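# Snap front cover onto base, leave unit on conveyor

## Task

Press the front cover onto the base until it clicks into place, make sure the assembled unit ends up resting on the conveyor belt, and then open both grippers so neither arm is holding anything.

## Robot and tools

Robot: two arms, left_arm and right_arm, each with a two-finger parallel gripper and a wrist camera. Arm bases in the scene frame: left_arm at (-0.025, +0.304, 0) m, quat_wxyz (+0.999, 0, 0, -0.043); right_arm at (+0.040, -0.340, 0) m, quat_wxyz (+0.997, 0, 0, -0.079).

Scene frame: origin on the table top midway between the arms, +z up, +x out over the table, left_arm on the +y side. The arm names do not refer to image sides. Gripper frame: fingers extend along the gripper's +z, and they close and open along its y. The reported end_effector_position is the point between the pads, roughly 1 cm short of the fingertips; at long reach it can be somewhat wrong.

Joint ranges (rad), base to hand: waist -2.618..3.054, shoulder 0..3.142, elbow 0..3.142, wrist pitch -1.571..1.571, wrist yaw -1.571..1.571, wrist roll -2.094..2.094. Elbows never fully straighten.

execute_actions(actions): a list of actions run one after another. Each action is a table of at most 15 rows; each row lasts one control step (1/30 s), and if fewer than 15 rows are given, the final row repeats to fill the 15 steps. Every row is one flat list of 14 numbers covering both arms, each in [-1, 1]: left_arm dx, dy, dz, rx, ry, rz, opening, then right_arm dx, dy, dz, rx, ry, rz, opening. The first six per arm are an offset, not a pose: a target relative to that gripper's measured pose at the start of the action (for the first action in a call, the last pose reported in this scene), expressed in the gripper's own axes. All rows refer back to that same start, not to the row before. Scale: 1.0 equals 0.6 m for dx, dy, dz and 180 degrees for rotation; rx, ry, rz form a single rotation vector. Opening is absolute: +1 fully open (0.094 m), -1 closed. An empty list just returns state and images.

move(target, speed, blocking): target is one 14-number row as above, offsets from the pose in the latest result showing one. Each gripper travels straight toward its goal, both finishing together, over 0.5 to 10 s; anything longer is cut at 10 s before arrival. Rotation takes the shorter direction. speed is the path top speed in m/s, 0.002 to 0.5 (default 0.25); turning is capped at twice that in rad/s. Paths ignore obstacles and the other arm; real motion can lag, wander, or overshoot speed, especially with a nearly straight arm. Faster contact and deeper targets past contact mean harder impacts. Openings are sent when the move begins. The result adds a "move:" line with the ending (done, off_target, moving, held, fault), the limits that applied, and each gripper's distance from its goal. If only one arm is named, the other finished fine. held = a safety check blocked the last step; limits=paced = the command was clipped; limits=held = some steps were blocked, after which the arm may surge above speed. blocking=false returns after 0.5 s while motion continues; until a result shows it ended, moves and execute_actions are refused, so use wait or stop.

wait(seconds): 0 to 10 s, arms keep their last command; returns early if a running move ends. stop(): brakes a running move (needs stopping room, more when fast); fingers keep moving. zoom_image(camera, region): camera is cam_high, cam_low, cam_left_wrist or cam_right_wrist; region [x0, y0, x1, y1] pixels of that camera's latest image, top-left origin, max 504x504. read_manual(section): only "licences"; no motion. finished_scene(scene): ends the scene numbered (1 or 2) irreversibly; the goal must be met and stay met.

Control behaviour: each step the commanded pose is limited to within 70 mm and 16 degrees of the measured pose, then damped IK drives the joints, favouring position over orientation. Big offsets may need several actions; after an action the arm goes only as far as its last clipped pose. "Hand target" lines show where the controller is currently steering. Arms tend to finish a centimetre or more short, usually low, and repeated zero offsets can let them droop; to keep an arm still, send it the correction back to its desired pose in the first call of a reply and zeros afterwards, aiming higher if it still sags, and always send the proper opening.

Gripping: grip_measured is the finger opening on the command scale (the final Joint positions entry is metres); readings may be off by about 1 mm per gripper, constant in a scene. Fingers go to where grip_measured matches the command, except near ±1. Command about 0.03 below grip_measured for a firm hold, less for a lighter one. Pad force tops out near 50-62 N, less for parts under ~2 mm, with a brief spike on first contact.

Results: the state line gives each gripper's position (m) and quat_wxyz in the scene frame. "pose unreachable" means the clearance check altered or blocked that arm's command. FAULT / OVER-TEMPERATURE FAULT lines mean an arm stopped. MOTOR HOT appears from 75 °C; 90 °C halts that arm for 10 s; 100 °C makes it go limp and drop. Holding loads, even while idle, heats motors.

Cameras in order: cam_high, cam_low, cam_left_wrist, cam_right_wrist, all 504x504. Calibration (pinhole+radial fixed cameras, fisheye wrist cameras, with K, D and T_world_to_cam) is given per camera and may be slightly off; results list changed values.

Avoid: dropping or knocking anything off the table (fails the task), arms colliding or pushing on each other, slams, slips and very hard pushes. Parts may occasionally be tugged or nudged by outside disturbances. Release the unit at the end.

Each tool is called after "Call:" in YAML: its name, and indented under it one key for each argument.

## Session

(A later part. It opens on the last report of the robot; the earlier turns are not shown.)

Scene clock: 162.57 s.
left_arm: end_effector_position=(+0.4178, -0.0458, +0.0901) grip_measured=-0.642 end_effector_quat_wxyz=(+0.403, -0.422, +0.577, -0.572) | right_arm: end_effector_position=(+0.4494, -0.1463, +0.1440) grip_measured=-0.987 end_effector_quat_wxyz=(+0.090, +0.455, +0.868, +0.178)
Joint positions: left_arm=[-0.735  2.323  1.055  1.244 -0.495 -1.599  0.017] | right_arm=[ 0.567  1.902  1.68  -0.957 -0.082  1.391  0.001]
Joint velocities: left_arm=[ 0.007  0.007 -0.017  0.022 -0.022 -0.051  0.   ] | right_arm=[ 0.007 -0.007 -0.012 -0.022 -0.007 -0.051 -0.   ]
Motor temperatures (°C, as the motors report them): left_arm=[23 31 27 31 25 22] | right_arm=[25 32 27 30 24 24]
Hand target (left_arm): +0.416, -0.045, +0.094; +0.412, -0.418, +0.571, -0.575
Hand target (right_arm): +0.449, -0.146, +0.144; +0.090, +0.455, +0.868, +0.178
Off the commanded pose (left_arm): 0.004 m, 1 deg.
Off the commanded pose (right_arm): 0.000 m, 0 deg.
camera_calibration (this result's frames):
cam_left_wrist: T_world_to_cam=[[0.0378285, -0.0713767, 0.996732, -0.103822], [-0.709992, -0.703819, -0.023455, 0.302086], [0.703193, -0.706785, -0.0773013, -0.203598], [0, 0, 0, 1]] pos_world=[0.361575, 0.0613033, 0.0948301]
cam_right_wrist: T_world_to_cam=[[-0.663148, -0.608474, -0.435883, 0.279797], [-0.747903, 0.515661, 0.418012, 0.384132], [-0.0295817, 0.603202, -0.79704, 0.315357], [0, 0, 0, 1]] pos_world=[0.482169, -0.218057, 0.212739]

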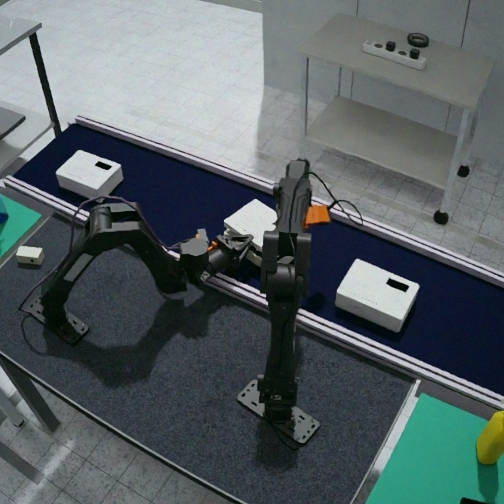

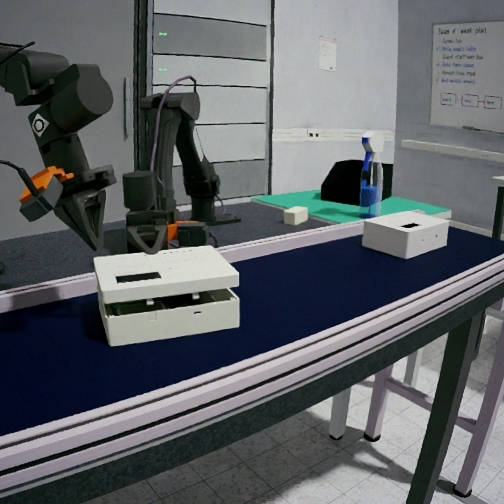

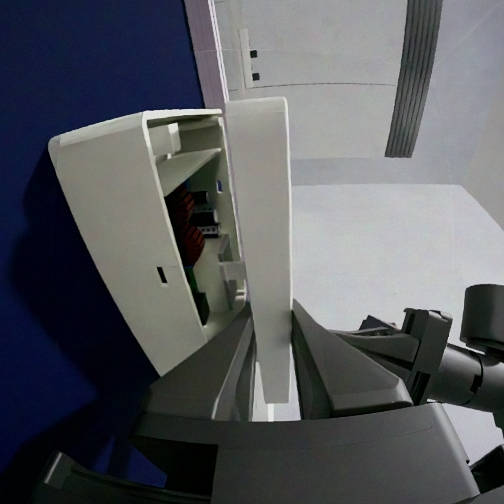

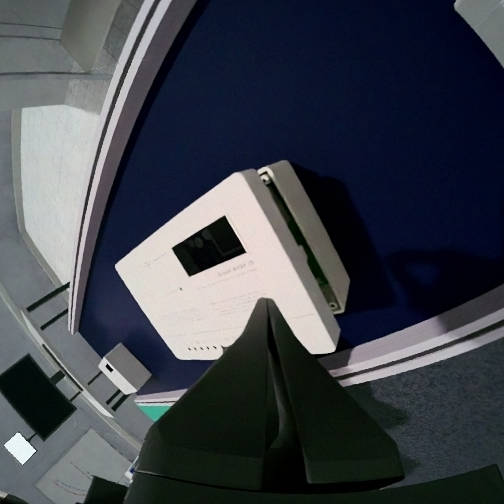

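Call:
zoom_image:
  camera: "cam_low"
  region: [80, 230, 250, 350]

Call:
zoom_image:
  camera: "cam_right_wrist"
  region: [100, 140, 370, 370]

Region (80, 230, 250, 350) of cam_low's 504x504 image, scaled by 2.965, with more detail than that image has; it fills the top 356 rows of this view, and the rest is white.

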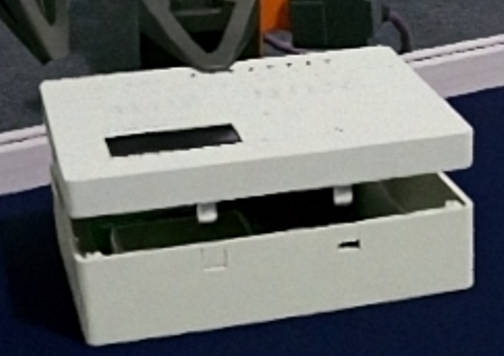

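Region (100, 140, 370, 370) of cam_right_wrist's 504x504 image, scaled by 1.867, with more detail than that image has; it fills the top 429 rows of this view, and the rest is white.

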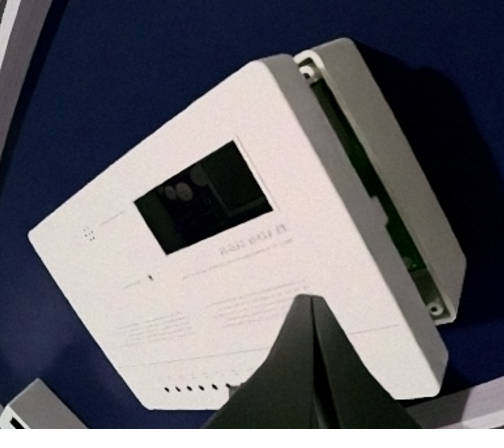

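Call:
move:
  target: [0,0.013,0,0,0,0,-0.7,0,0,0,0,0,0,-1]
  speed: 0.01

Call:
zoom_image:
  camera: "cam_low"
  region: [80, 230, 250, 350]

Scene clock: 164.03 s.
left_arm: end_effector_position=(+0.4174, -0.0453, +0.0806) grip_measured=-0.642 end_effector_quat_wxyz=(+0.402, -0.423, +0.582, -0.566) | right_arm: end_effector_position=(+0.4494, -0.1463, +0.1440) grip_measured=-0.987 end_effector_quat_wxyz=(+0.090, +0.455, +0.868, +0.178)
Joint positions: left_arm=[-0.735  2.341  1.055  1.246 -0.495 -1.602  0.017] | right_arm=[ 0.567  1.902  1.68  -0.957 -0.082  1.391  0.001]
Joint velocities: left_arm=[-0.007 -0.002  0.002 -0.051 -0.022 -0.007 -0.001] | right_arm=[ 0.022  0.002 -0.017  0.022 -0.007  0.051  0.001]
Motor temperatures (°C, as the motors report them): left_arm=[23 31 27 31 25 22] | right_arm=[25 31 27 30 24 24]
Hand target (left_arm): +0.417, -0.046, +0.082; +0.403, -0.422, +0.577, -0.572
Hand target (right_arm): +0.449, -0.146, +0.144; +0.090, +0.455, +0.868, +0.178
Off the commanded pose (left_arm): 0.002 m, 1 deg.
Off the commanded pose (right_arm): 0.000 m, 0 deg.
move: done
camera_calibration (this result's frames):
cam_left_wrist: T_world_to_cam=[[0.0503312, -0.0803598, 0.995494, -0.0998347], [-0.710203, -0.703687, -0.020897, 0.301769], [0.702196, -0.705951, -0.0924892, -0.202055], [0, 0, 0, 1]] pos_world=[0.361224, 0.0616872, 0.087003]
cam_right_wrist: T_world_to_cam=[[-0.663148, -0.608474, -0.435883, 0.279797], [-0.747903, 0.515661, 0.418012, 0.384132], [-0.0295817, 0.603202, -0.79704, 0.315357], [0, 0, 0, 1]] pos_world=[0.482169, -0.218057, 0.212739]

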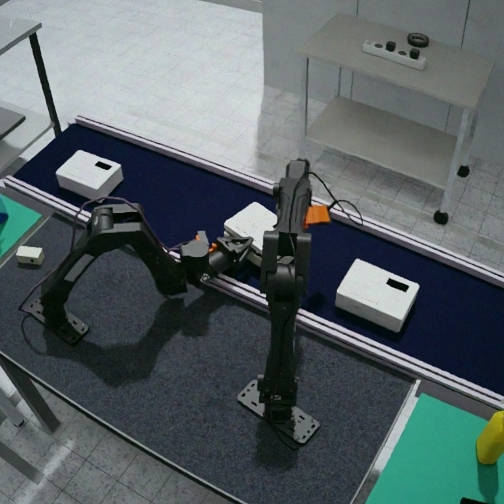

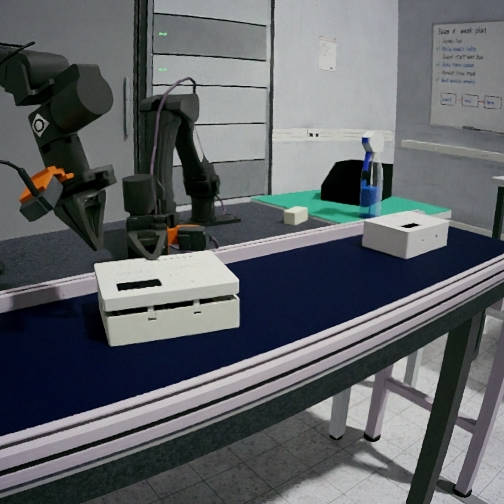

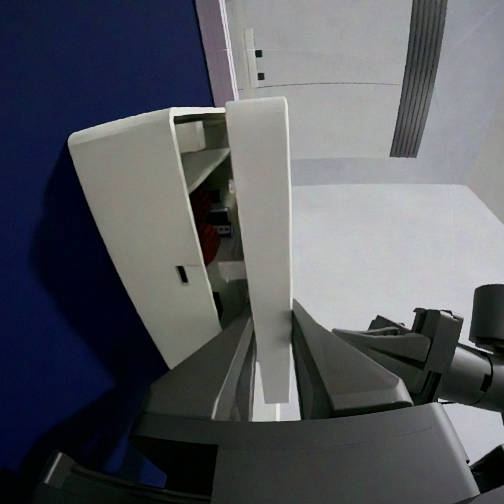

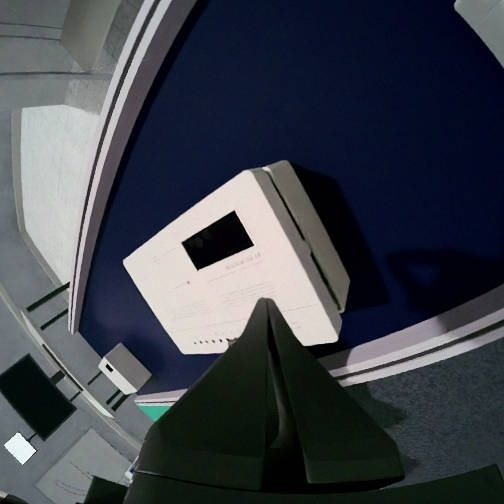

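Region (80, 230, 250, 350) of cam_low's 504x504 image, scaled by 2.965, with more detail than that image has; it fills the top 356 rows of this view, and the rest is white.

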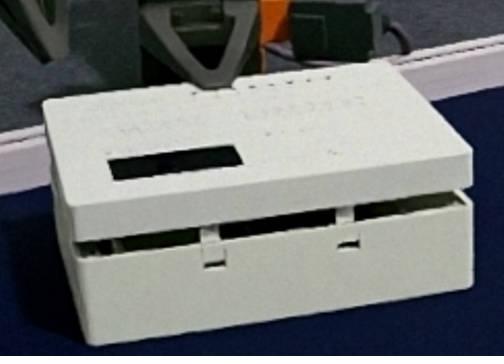

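Call:
move:
  target: [0,-0.003,0,0,0,0,-0.7,0.0455,0.135,0.11,0.05,0,0,-1]
  speed: 0.1

Call:
zoom_image:
  camera: "cam_low"
  region: [60, 200, 260, 350]

Scene clock: 166.50 s.
left_arm: end_effector_position=(+0.4174, -0.0453, +0.0806) grip_measured=-0.642 end_effector_quat_wxyz=(+0.401, -0.424, +0.581, -0.567) | right_arm: end_effector_position=(+0.5162, -0.0683, +0.1121) grip_measured=-0.987 end_effector_quat_wxyz=(+0.055, +0.459, +0.877, +0.129)
Joint positions: left_arm=[-0.735  2.341  1.055  1.246 -0.495 -1.605  0.017] | right_arm=[ 0.659  2.649  2.848 -1.495 -0.052  1.471  0.001]
Joint velocities: left_arm=[ 0.012  0.002  0.007  0.007 -0.037 -0.007 -0.   ] | right_arm=[-0.002  0.012  0.007  0.022 -0.037 -0.066 -0.   ]
Motor temperatures (°C, as the motors report them): left_arm=[23 31 27 31 25 22] | right_arm=[25 32 27 30 24 24]
Hand target (left_arm): +0.417, -0.045, +0.082; +0.402, -0.423, +0.582, -0.566
Hand target (right_arm): +0.515, -0.067, +0.114; +0.062, +0.460, +0.877, +0.125
Off the commanded pose (left_arm): 0.002 m, 0 deg.
Off the commanded pose (right_arm): 0.003 m, 2 deg.
elbow stopped short (right arm): the move would have taken joint 3 (elbow) straighter than the controller allows; a more bent joint 3 avoids this.
move: done
camera_calibration (this result's frames):
cam_left_wrist: T_world_to_cam=[[0.0510643, -0.0781975, 0.995629, -0.100053], [-0.71016, -0.703788, -0.0188531, 0.301582], [0.702186, -0.706093, -0.0914711, -0.20214], [0, 0, 0, 1]] pos_world=[0.36122, 0.0616963, 0.0868119]
cam_right_wrist: T_world_to_cam=[[-0.7007, -0.633995, -0.327215, 0.363179], [-0.703058, 0.53557, 0.46784, 0.37982], [-0.121361, 0.557867, -0.821009, 0.29183], [0, 0, 0, 1]] pos_world=[0.556931, -0.135969, 0.180738]

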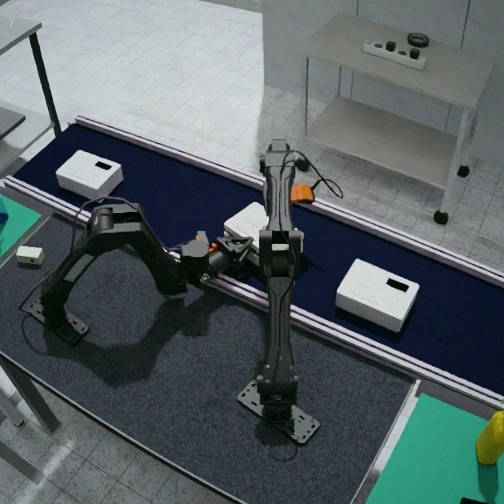

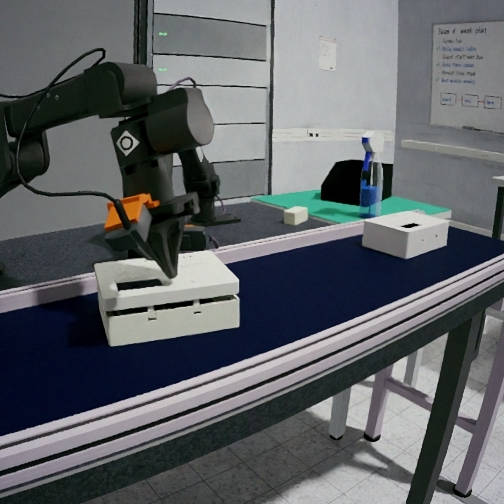

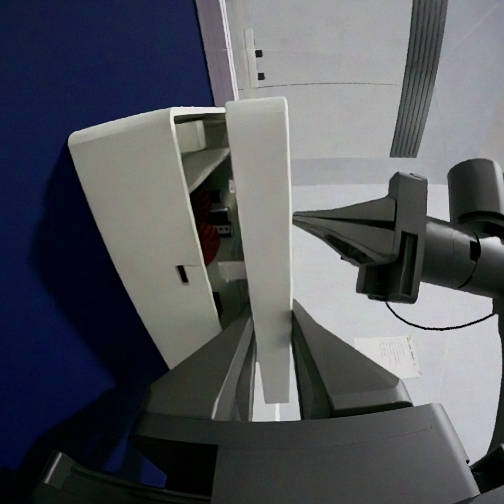

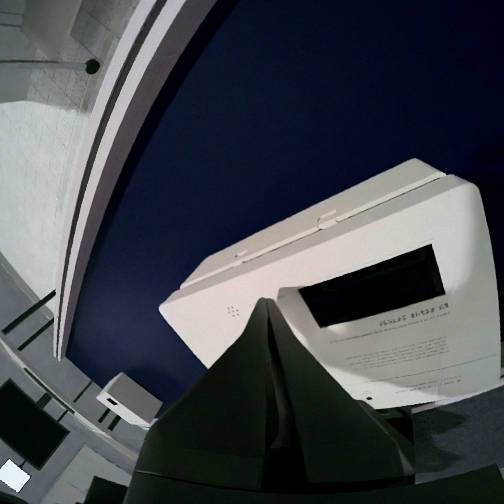

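Region (60, 200, 260, 350) of cam_low's 504x504 image, scaled by 2.520, with more detail than that image has; it fills the top 378 rows of this view, and the rest is white.

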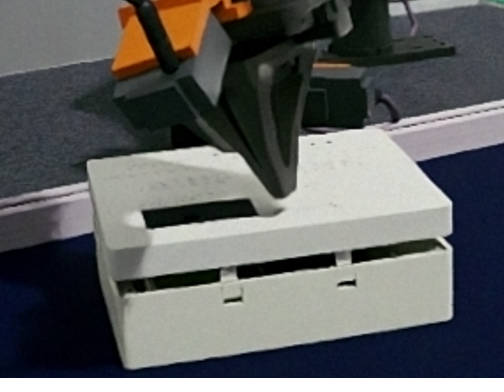

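Call:
move:
  target: [0,-0.003,0,0,0,0,-0.7,0,-0.023,0.08,0,0,0,-1]
  speed: 0.02

Call:
zoom_image:
  camera: "cam_low"
  region: [60, 200, 260, 350]

Scene clock: 169.53 s.
left_arm: end_effector_position=(+0.4172, -0.0452, +0.0756) grip_measured=-0.642 end_effector_quat_wxyz=(+0.397, -0.429, +0.586, -0.561) | right_arm: end_effector_position=(+0.5294, -0.0609, +0.0912) grip_measured=-0.987 end_effector_quat_wxyz=(+0.078, +0.455, +0.872, +0.165)
Joint positions: left_arm=[-0.735  2.341  1.055  1.223 -0.495 -1.617  0.017] | right_arm=[ 0.659  2.467  2.386 -1.126 -0.052  1.471  0.001]
Joint velocities: left_arm=[-0.002  0.002  0.002 -0.051  0.022 -0.007 -0.002] | right_arm=[ 0.002  0.002 -0.012 -0.007 -0.037 -0.022 -0.001]
Motor temperatures (°C, as the motors report them): left_arm=[23 31 27 31 25 22] | right_arm=[25 32 27 30 24 24]
Hand target (left_arm): +0.417, -0.045, +0.082; +0.401, -0.424, +0.581, -0.567
Hand target (right_arm): +0.516, -0.067, +0.063; +0.055, +0.459, +0.877, +0.128
Off the commanded pose (left_arm): 0.007 m, 1 deg.
Off the commanded pose (right_arm): 0.033 m, 5 deg.
move: off_target (right_arm)
camera_calibration (this result's frames):
cam_left_wrist: T_world_to_cam=[[0.0699917, -0.0827625, 0.994108, -0.103018], [-0.710032, -0.704117, -0.00862904, 0.300654], [0.700683, -0.705244, -0.108046, -0.200419], [0, 0, 0, 1]] pos_world=[0.361114, 0.0618253, 0.083351]
cam_right_wrist: T_world_to_cam=[[-0.672544, -0.618554, -0.406295, 0.363497], [-0.737663, 0.516185, 0.435208, 0.415083], [-0.0594762, 0.592406, -0.803441, 0.239847], [0, 0, 0, 1]] pos_world=[0.564924, -0.131504, 0.159742]

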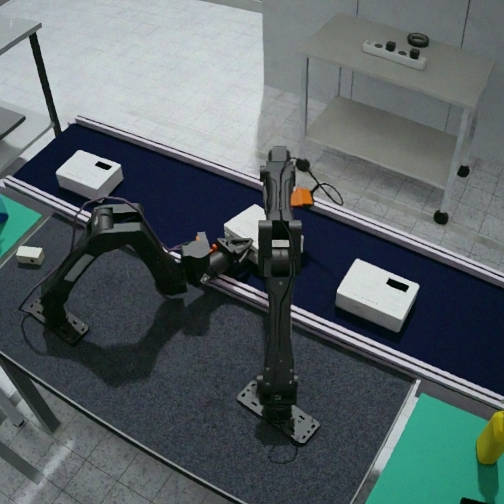

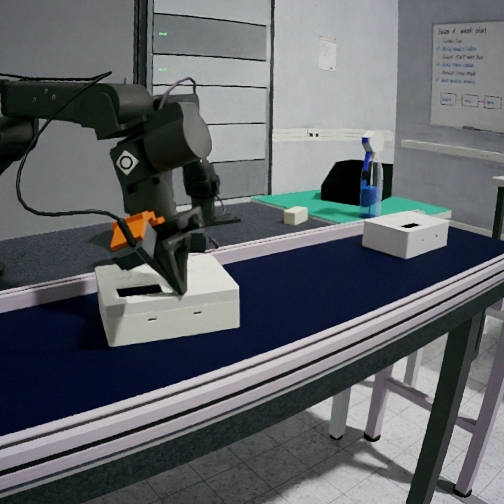

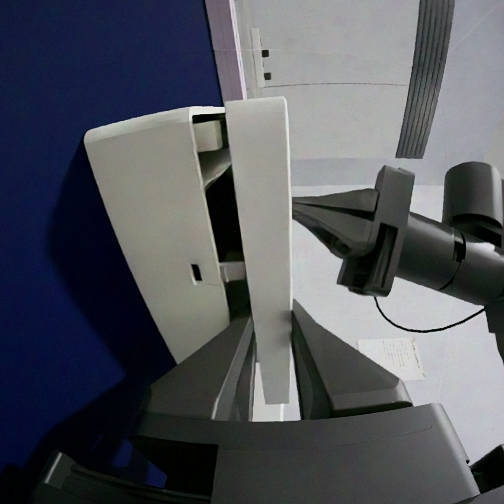

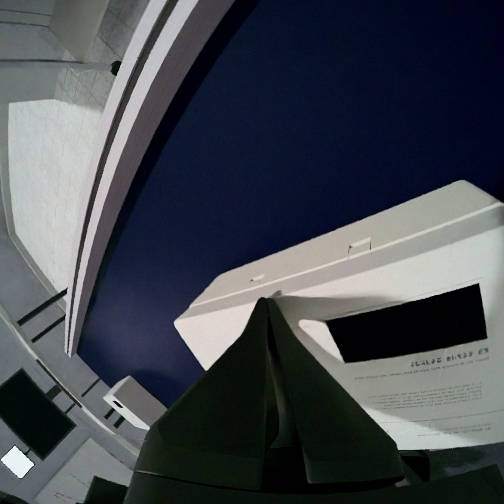

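Region (60, 200, 260, 350) of cam_low's 504x504 image, scaled by 2.520, with more detail than that image has; it fills the top 378 rows of this view, and the rest is white.

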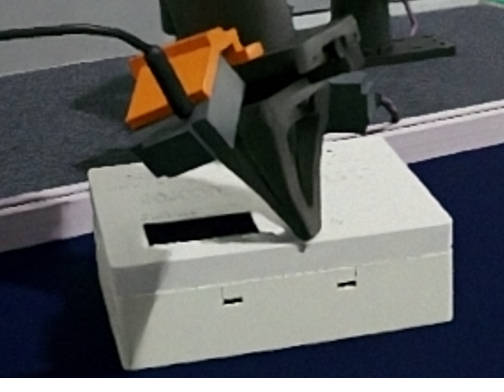

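Call:
execute_actions:
  actions:
    - [[0,0,0,0,0,0,-0.5,0.003,-0.039,0.035,0.028,0,0,-1]]
    - [[0,0,-0.01,0,0,0,-0.5,0.003,-0.039,0.035,0.028,0,0,-1],[0,0,-0.015,0,0,0,-0.5,0.003,-0.039,0.035,0.028,0,0,-1],[0,0,-0.02,0,0,0,-0.5,0.003,-0.039,0.035,0.028,0,0,-1],[0,0,-0.025,0,0,0,-0.5,0.003,-0.039,0.035,0.028,0,0,-1]]
    - [[0,0,-0.01,0,0,0,-0.5,0.003,-0.039,0.035,0.028,0,0,-1],[0,0,-0.015,0,0,0,-0.5,0.003,-0.039,0.035,0.028,0,0,-1],[0,0,-0.02,0,0,0,-0.5,0.003,-0.039,0.035,0.028,0,0,-1],[0,0,-0.025,0,0,0,-0.5,0.003,-0.039,0.035,0.028,0,0,-1]]

Scene clock: 171.53 s.
left_arm: end_effector_position=(+0.4137, -0.0283, +0.0794) grip_measured=-0.503 end_effector_quat_wxyz=(+0.412, -0.446, +0.560, -0.563) | right_arm: end_effector_position=(+0.5298, -0.0607, +0.0913) grip_measured=-0.987 end_effector_quat_wxyz=(+0.079, +0.455, +0.872, +0.166)
Joint positions: left_arm=[-0.735  2.335  1.01   1.296 -0.553 -1.627  0.023] | right_arm=[ 0.659  2.467  2.386 -1.124 -0.052  1.471  0.001]
Joint velocities: left_arm=[ 0.002 -0.002 -0.002 -0.007  0.007  0.037 -0.001] | right_arm=[ 0.012  0.007 -0.012  0.051  0.022 -0.007  0.   ]
Motor temperatures (°C, as the motors report them): left_arm=[23 32 27 32 25 22] | right_arm=[25 32 27 30 24 24]
Hand target (left_arm): +0.401, -0.032, +0.078; +0.405, -0.437, +0.574, -0.562
Hand target (right_arm): +0.516, -0.067, +0.064; +0.058, +0.457, +0.879, +0.127
Off the commanded pose (left_arm): 0.014 m, 2 deg.
Off the commanded pose (right_arm): 0.032 m, 5 deg.
camera_calibration (this result's frames):
cam_left_wrist: T_world_to_cam=[[0.0526525, -0.0469207, 0.99751, -0.0972473], [-0.667377, -0.74472, 0.000196807, 0.290641], [0.742856, -0.665726, -0.0705252, -0.204996], [0, 0, 0, 1]] pos_world=[0.35137, 0.0754121, 0.0824906]
cam_right_wrist: T_world_to_cam=[[-0.671863, -0.618181, -0.407986, 0.363774], [-0.738391, 0.515787, 0.434445, 0.415618], [-0.0581317, 0.59314, -0.802998, 0.239171], [0, 0, 0, 1]] pos_world=[0.565198, -0.131354, 0.159905]

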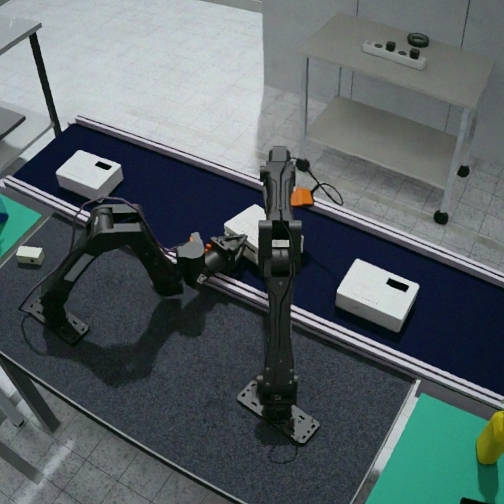

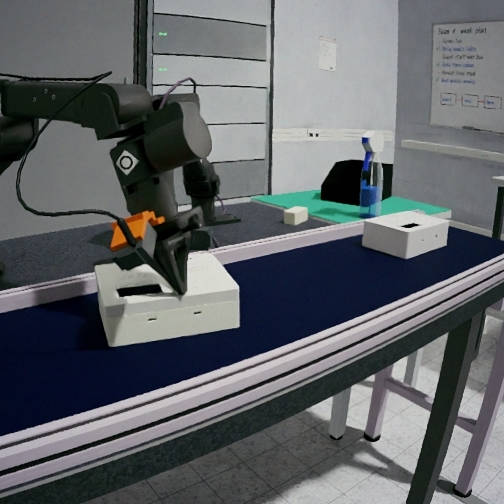

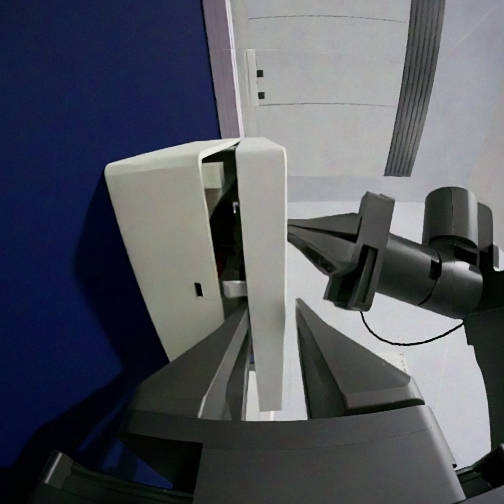

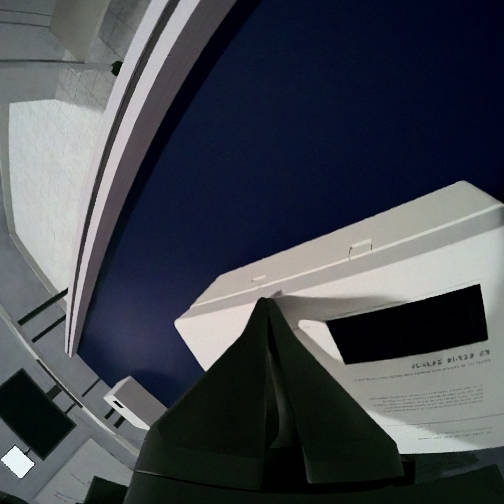

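Call:
execute_actions:
  actions:
    - [[0.01,0,-0.03,0,0,0,-0.5,0.003,-0.039,0.035,0.028,0,0,-1],[0.015,0,-0.04,0,0,0,-0.5,0.003,-0.039,0.035,0.028,0,0,-1],[0.02,0,-0.05,0,0,0,-0.5,0.003,-0.039,0.035,0.028,0,0,-1],[0.02,0,-0.06,0,0,0,-0.5,0.003,-0.039,0.035,0.028,0,0,-1],[0.02,0,-0.07,0,0,0,-0.5,0.003,-0.039,0.035,0.028,0,0,-1]]

Scene clock: 172.23 s.
left_arm: end_effector_position=(+0.3732, -0.0347, +0.0882) grip_measured=-0.503 end_effector_quat_wxyz=(+0.408, -0.443, +0.552, -0.577) | right_arm: end_effector_position=(+0.5313, -0.0600, +0.0920) grip_measured=-0.987 end_effector_quat_wxyz=(+0.081, +0.454, +0.871, +0.168)
Joint positions: left_arm=[-0.823  2.286  0.902  1.383 -0.629 -1.631  0.023] | right_arm=[ 0.659  2.467  2.386 -1.117 -0.052  1.471  0.001]
Joint velocities: left_arm=[ 0.007  0.002 -0.007  0.022  0.081 -0.007 -0.001] | right_arm=[-0.032 -0.007 -0.012  0.037 -0.022  0.037 -0.001]
Motor temperatures (°C, as the motors report them): left_arm=[23 32 27 32 25 22] | right_arm=[25 32 27 30 24 24]
Hand target (left_arm): +0.370, -0.029, +0.081; +0.412, -0.446, +0.560, -0.563
Hand target (right_arm): +0.517, -0.067, +0.065; +0.059, +0.457, +0.878, +0.127
Off the commanded pose (left_arm): 0.010 m, 2 deg.
Off the commanded pose (right_arm): 0.033 m, 5 deg.
camera_calibration (this result's frames):
cam_left_wrist: T_world_to_cam=[[0.0338436, -0.0228119, 0.999167, -0.0964881], [-0.676159, -0.736731, 0.00608248, 0.261822], [0.735978, -0.675801, -0.0403581, -0.178933], [0, 0, 0, 1]] pos_world=[0.311989, 0.0697682, 0.0875938]
cam_right_wrist: T_world_to_cam=[[-0.669516, -0.616505, -0.414332, 0.364948], [-0.740928, 0.514734, 0.431362, 0.417634], [-0.0526663, 0.595794, -0.801409, 0.236442], [0, 0, 0, 1]] pos_world=[0.566228, -0.130849, 0.160545]

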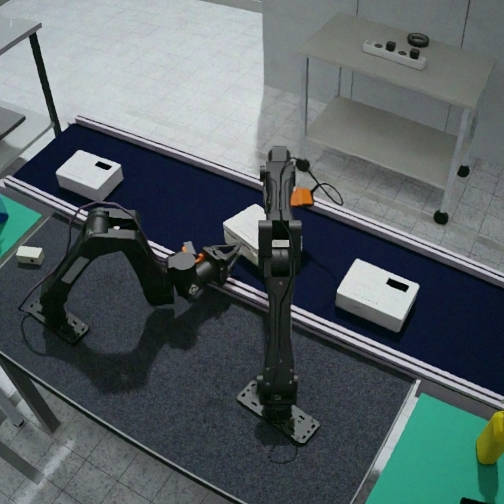

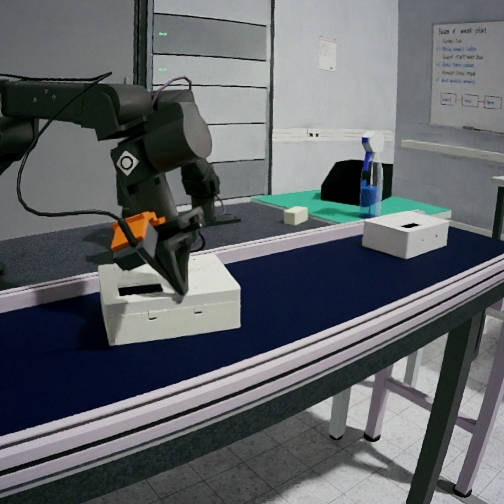

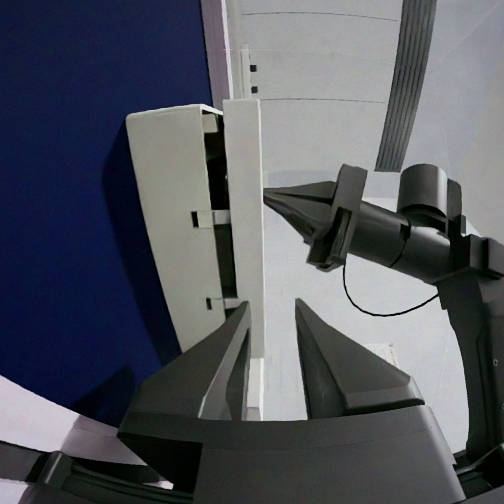

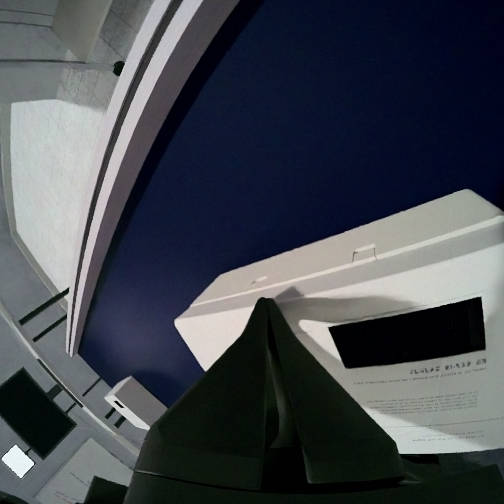

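Call:
zoom_image:
  camera: "cam_left_wrist"
  region: [110, 90, 310, 370]

Call:
zoom_image:
  camera: "cam_right_wrist"
  region: [160, 170, 504, 400]

Region (110, 90, 310, 370) of cam_left_wrist's 504x504 image, scaled by 1.800, with more detail than that image has; it fills the left 360 columns of this view, and the rest is white.

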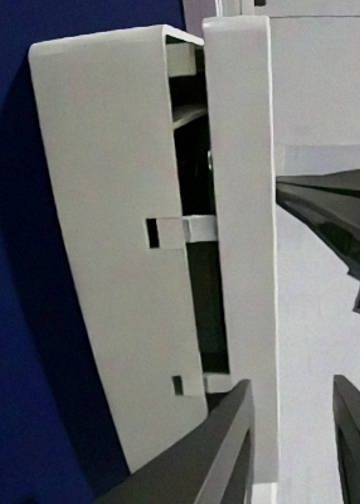

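Region (160, 170, 504, 400) of cam_right_wrist's 504x504 image, scaled by 1.465, with more detail than that image has; it fills the top 337 rows of this view, and the rest is white.

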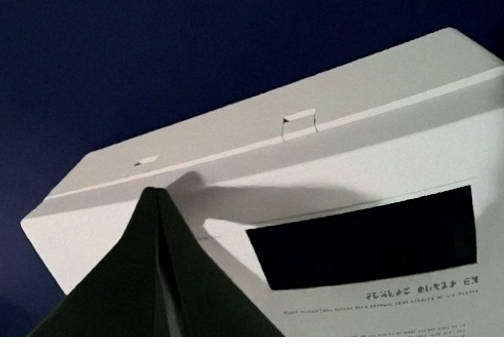

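Call:
execute_actions:
  actions:
    - [[0,-0.02,0,-0.03,0,0,-1,0.003,-0.041,0.035,0.028,0,0,-1],[0,-0.04,0,-0.06,0,0,-1,0.003,-0.041,0.035,0.028,0,0,-1],[0,-0.06,0,-0.09,0,0,-1,0.003,-0.041,0.035,0.028,0,0,-1],[0,-0.07,0,-0.12,0,0,-1,0.003,-0.041,0.035,0.028,0,0,-1],[0,-0.07,0,-0.15,0,0,-1,0.003,-0.041,0.035,0.028,0,0,-1],[0,-0.07,0,-0.18,0,0,-1,0.003,-0.041,0.035,0.028,0,0,-1]]
    - [[0,0,0,-0.04,0,0,-1,0.003,-0.041,0.035,0.028,0,0,-1],[0,0,0,-0.08,0,0,-1,0.003,-0.041,0.035,0.028,0,0,-1],[0,0,0,-0.12,0,0,-1,0.003,-0.041,0.035,0.028,0,0,-1],[0,0,0,-0.16,0,0,-1,0.003,-0.041,0.035,0.028,0,0,-1]]
    - [[0,0,0,0,0,0,-1,0.003,-0.041,0.035,0.028,0,0,-1]]

Scene clock: 176.60 s.
left_arm: end_effector_position=(+0.3829, -0.0442, +0.1953) grip_measured=-0.996 end_effector_quat_wxyz=(+0.208, -0.557, +0.678, -0.432) | right_arm: end_effector_position=(+0.5312, -0.0600, +0.0910) grip_measured=-0.987 end_effector_quat_wxyz=(+0.081, +0.454, +0.871, +0.168)
Joint positions: left_arm=[-0.726  1.83   1.422 -0.197 -0.315 -2.019  0.   ] | right_arm=[ 0.659  2.467  2.382 -1.114 -0.052  1.471  0.001]
Joint velocities: left_arm=[-0.007  0.002 -0.007  0.022  0.066 -0.051  0.   ] | right_arm=[ 0.007 -0.007  0.012 -0.051 -0.007  0.007 -0.   ]
Motor temperatures (°C, as the motors report them): left_arm=[23 32 27 31 25 22] | right_arm=[25 32 26 30 24 24]
Hand target (left_arm): +0.383, -0.044, +0.195; +0.210, -0.557, +0.678, -0.432
Hand target (right_arm): +0.517, -0.067, +0.064; +0.060, +0.457, +0.878, +0.129
Off the commanded pose (left_arm): 0.001 m, 0 deg.
Off the commanded pose (right_arm): 0.032 m, 5 deg.
camera_calibration (this result's frames):
cam_left_wrist: T_world_to_cam=[[0.581687, -0.0884513, 0.80859, -0.379503], [-0.630779, -0.67669, 0.379749, 0.17302], [0.513575, -0.730936, -0.449414, -0.0256524], [0, 0, 0, 1]] pos_world=[0.343063, 0.0647629, 0.229629]
cam_right_wrist: T_world_to_cam=[[-0.669931, -0.616732, -0.413321, 0.364552], [-0.740495, 0.514971, 0.431824, 0.417737], [-0.0534713, 0.595354, -0.801682, 0.236131], [0, 0, 0, 1]] pos_world=[0.566183, -0.130874, 0.15959]

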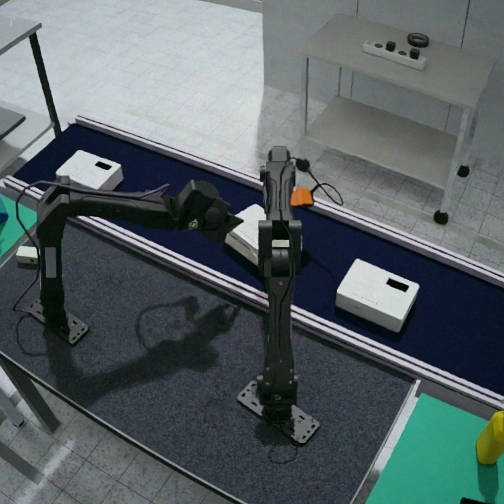

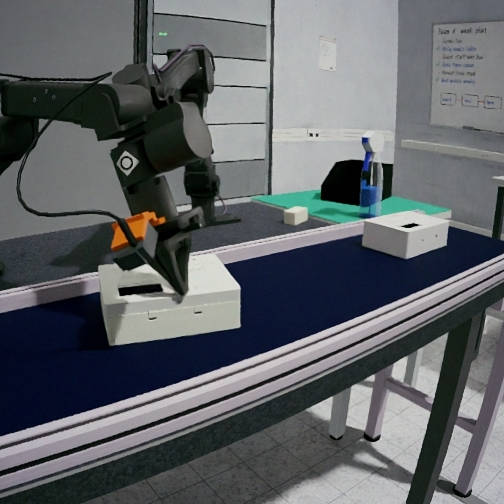

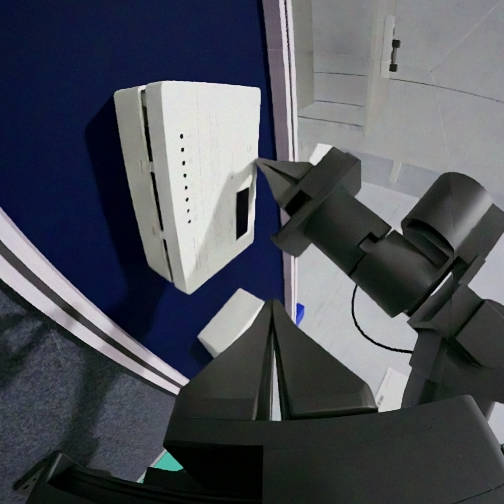

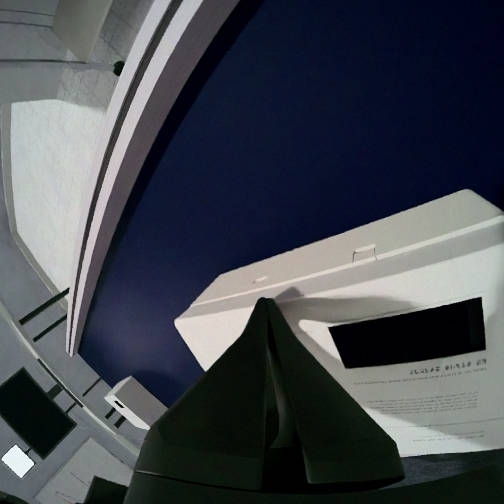

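Call:
execute_actions:
  actions:
    - [[-0.004,0.005,0.007,-0.008,0,0.008,-1,0.003,-0.041,0.035,0.028,0,0,-1],[-0.008,0.01,0.014,-0.016,0,0.016,-1,0.003,-0.041,0.035,0.028,0,0,-1],[-0.011,0.016,0.021,-0.024,0,0.024,-1,0.003,-0.041,0.035,0.028,0,0,-1],[-0.015,0.021,0.028,-0.032,0,0.032,-1,0.003,-0.041,0.035,0.028,0,0,-1],[-0.019,0.026,0.036,-0.04,0,0.04,-1,0.003,-0.041,0.035,0.028,0,0,-1],[-0.022,0.031,0.043,-0.048,0,0.048,-1,0.003,-0.041,0.035,0.028,0,0,-1],[-0.026,0.036,0.05,-0.056,0,0.056,-1,0.003,-0.041,0.035,0.028,0,0,-1],[-0.03,0.042,0.057,-0.064,0,0.064,-1,0.003,-0.041,0.035,0.028,0,0,-1],[-0.034,0.047,0.064,-0.072,0,0.072,-1,0.003,-0.041,0.035,0.028,0,0,-1],[-0.037,0.052,0.071,-0.08,0,0.08,-1,0.003,-0.041,0.035,0.028,0,0,-1],[-0.041,0.057,0.078,-0.088,0,0.088,-1,0.003,-0.041,0.035,0.028,0,0,-1],[-0.045,0.062,0.086,-0.096,0,0.096,-1,0.003,-0.041,0.035,0.028,0,0,-1],[-0.049,0.068,0.093,-0.104,0,0.104,-1,0.003,-0.041,0.035,0.028,0,0,-1],[-0.052,0.073,0.1,-0.112,0,0.112,-1,0.003,-0.041,0.035,0.028,0,0,-1],[-0.056,0.078,0.107,-0.12,0,0.12,-1,0.003,-0.041,0.035,0.028,0,0,-1]]

Call:
wait:
  seconds: 0.7

Scene clock: 177.73 s.
left_arm: end_effector_position=(+0.4183, -0.0393, +0.1356) grip_measured=-0.996 end_effector_quat_wxyz=(+0.195, -0.493, +0.783, -0.324) | right_arm: end_effector_position=(+0.5312, -0.0600, +0.0910) grip_measured=-0.987 end_effector_quat_wxyz=(+0.081, +0.454, +0.871, +0.168)
Joint positions: left_arm=[-0.629  2.049  1.652 -0.414 -0.171 -1.77   0.   ] | right_arm=[ 0.659  2.467  2.382 -1.114 -0.052  1.471  0.001]
Joint velocities: left_arm=[ 0.149  0.681  0.813 -0.74   0.183  0.696  0.001] | right_arm=[ 0.002 -0.007 -0.007 -0.007  0.037 -0.007  0.001]
Motor temperatures (°C, as the motors report them): left_arm=[23 32 27 31 25 22] | right_arm=[25 33 26 30 24 24]
Hand target (left_arm): +0.413, -0.032, +0.116; +0.180, -0.453, +0.830, -0.271
Hand target (right_arm): +0.517, -0.067, +0.064; +0.060, +0.457, +0.878, +0.129
Off the commanded pose (left_arm): 0.021 m, 12 deg.
Off the commanded pose (right_arm): 0.032 m, 5 deg.
camera_calibration (this result's frames):
cam_left_wrist: T_world_to_cam=[[0.636701, -0.378457, 0.67185, -0.367277], [-0.701003, -0.647067, 0.299833, 0.262696], [0.321258, -0.661872, -0.677287, 0.0470144], [0, 0, 0, 1]] pos_world=[0.402893, 0.062101, 0.199832]
cam_right_wrist: T_world_to_cam=[[-0.669931, -0.616732, -0.413321, 0.364552], [-0.740495, 0.514971, 0.431824, 0.417737], [-0.0534713, 0.595354, -0.801682, 0.236131], [0, 0, 0, 1]] pos_world=[0.566183, -0.130874, 0.15959]

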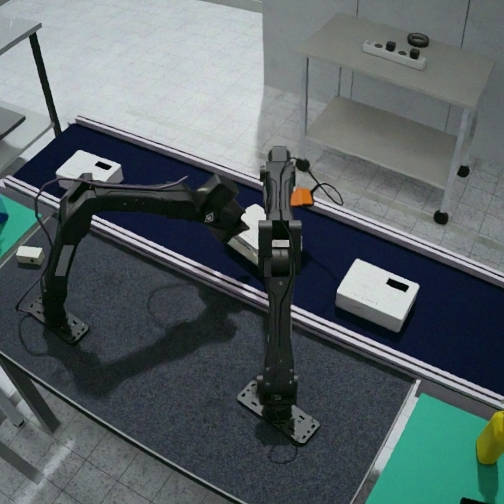

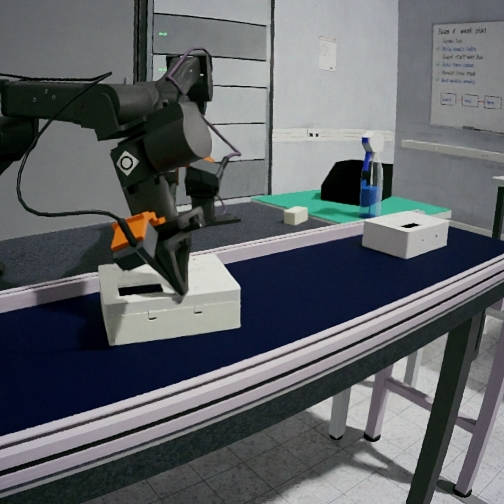

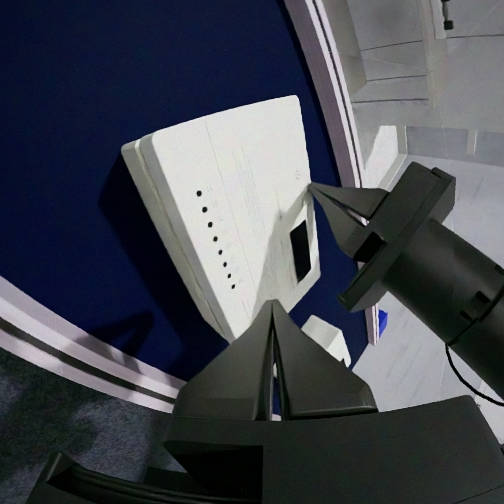

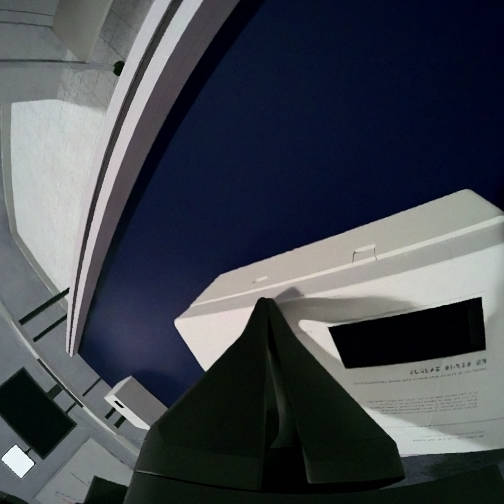

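Scene clock: 178.43 s.
left_arm: end_effector_position=(+0.4108, -0.0328, +0.1071) grip_measured=-0.996 end_effector_quat_wxyz=(+0.177, -0.457, +0.829, -0.269) | right_arm: end_effector_position=(+0.5312, -0.0600, +0.0910) grip_measured=-0.987 end_effector_quat_wxyz=(+0.081, +0.454, +0.871, +0.168)
Joint positions: left_arm=[-0.617  2.1    1.693 -0.519 -0.132 -1.666  0.   ] | right_arm=[ 0.659  2.467  2.382 -1.114 -0.052  1.471  0.001]
Joint velocities: left_arm=[-0.002  0.017 -0.012 -0.037 -0.037 -0.007 -0.   ] | right_arm=[ 0.032 -0.007 -0.007  0.066 -0.007 -0.007 -0.   ]
Motor temperatures (°C, as the motors report them): left_arm=[23 32 27 31 25 22] | right_arm=[25 33 26 30 24 24]
Hand target (left_arm): +0.413, -0.032, +0.116; +0.180, -0.453, +0.830, -0.271
Hand target (right_arm): +0.517, -0.067, +0.064; +0.060, +0.457, +0.878, +0.129
Off the commanded pose (left_arm): 0.010 m, 3 deg.
Off the commanded pose (right_arm): 0.032 m, 5 deg.
wait: 0.70 s; at rest by 0.57 s
camera_calibration (this result's frames):
cam_left_wrist: T_world_to_cam=[[0.64359, -0.507801, 0.572651, -0.337326], [-0.736473, -0.614533, 0.282765, 0.287728], [0.208325, -0.603727, -0.76949, 0.0926201], [0, 0, 0, 1]] pos_world=[0.409709, 0.0614413, 0.183081]
cam_right_wrist: T_world_to_cam=[[-0.669931, -0.616732, -0.413321, 0.364552], [-0.740495, 0.514971, 0.431824, 0.417737], [-0.0534713, 0.595354, -0.801682, 0.236131], [0, 0, 0, 1]] pos_world=[0.566183, -0.130874, 0.15959]

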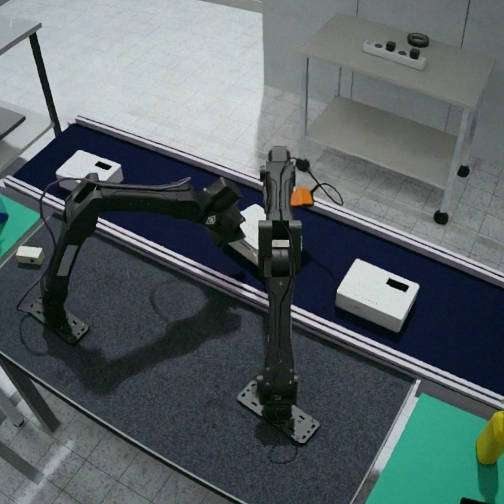

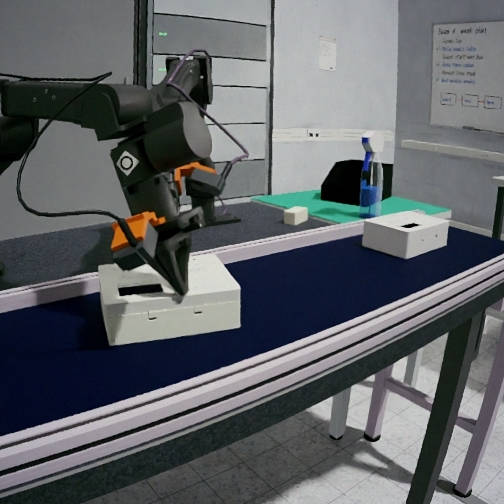

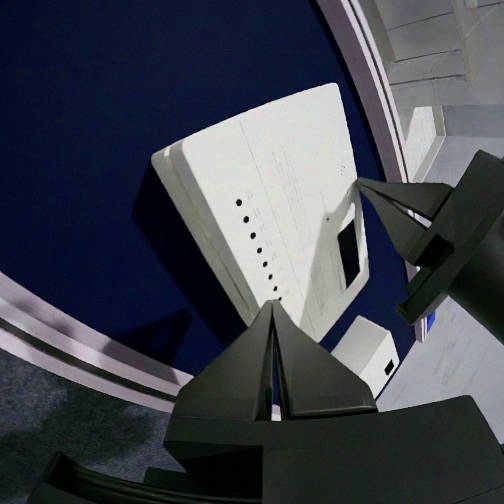

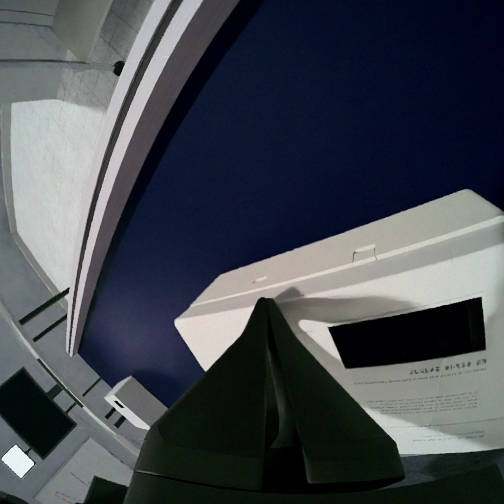

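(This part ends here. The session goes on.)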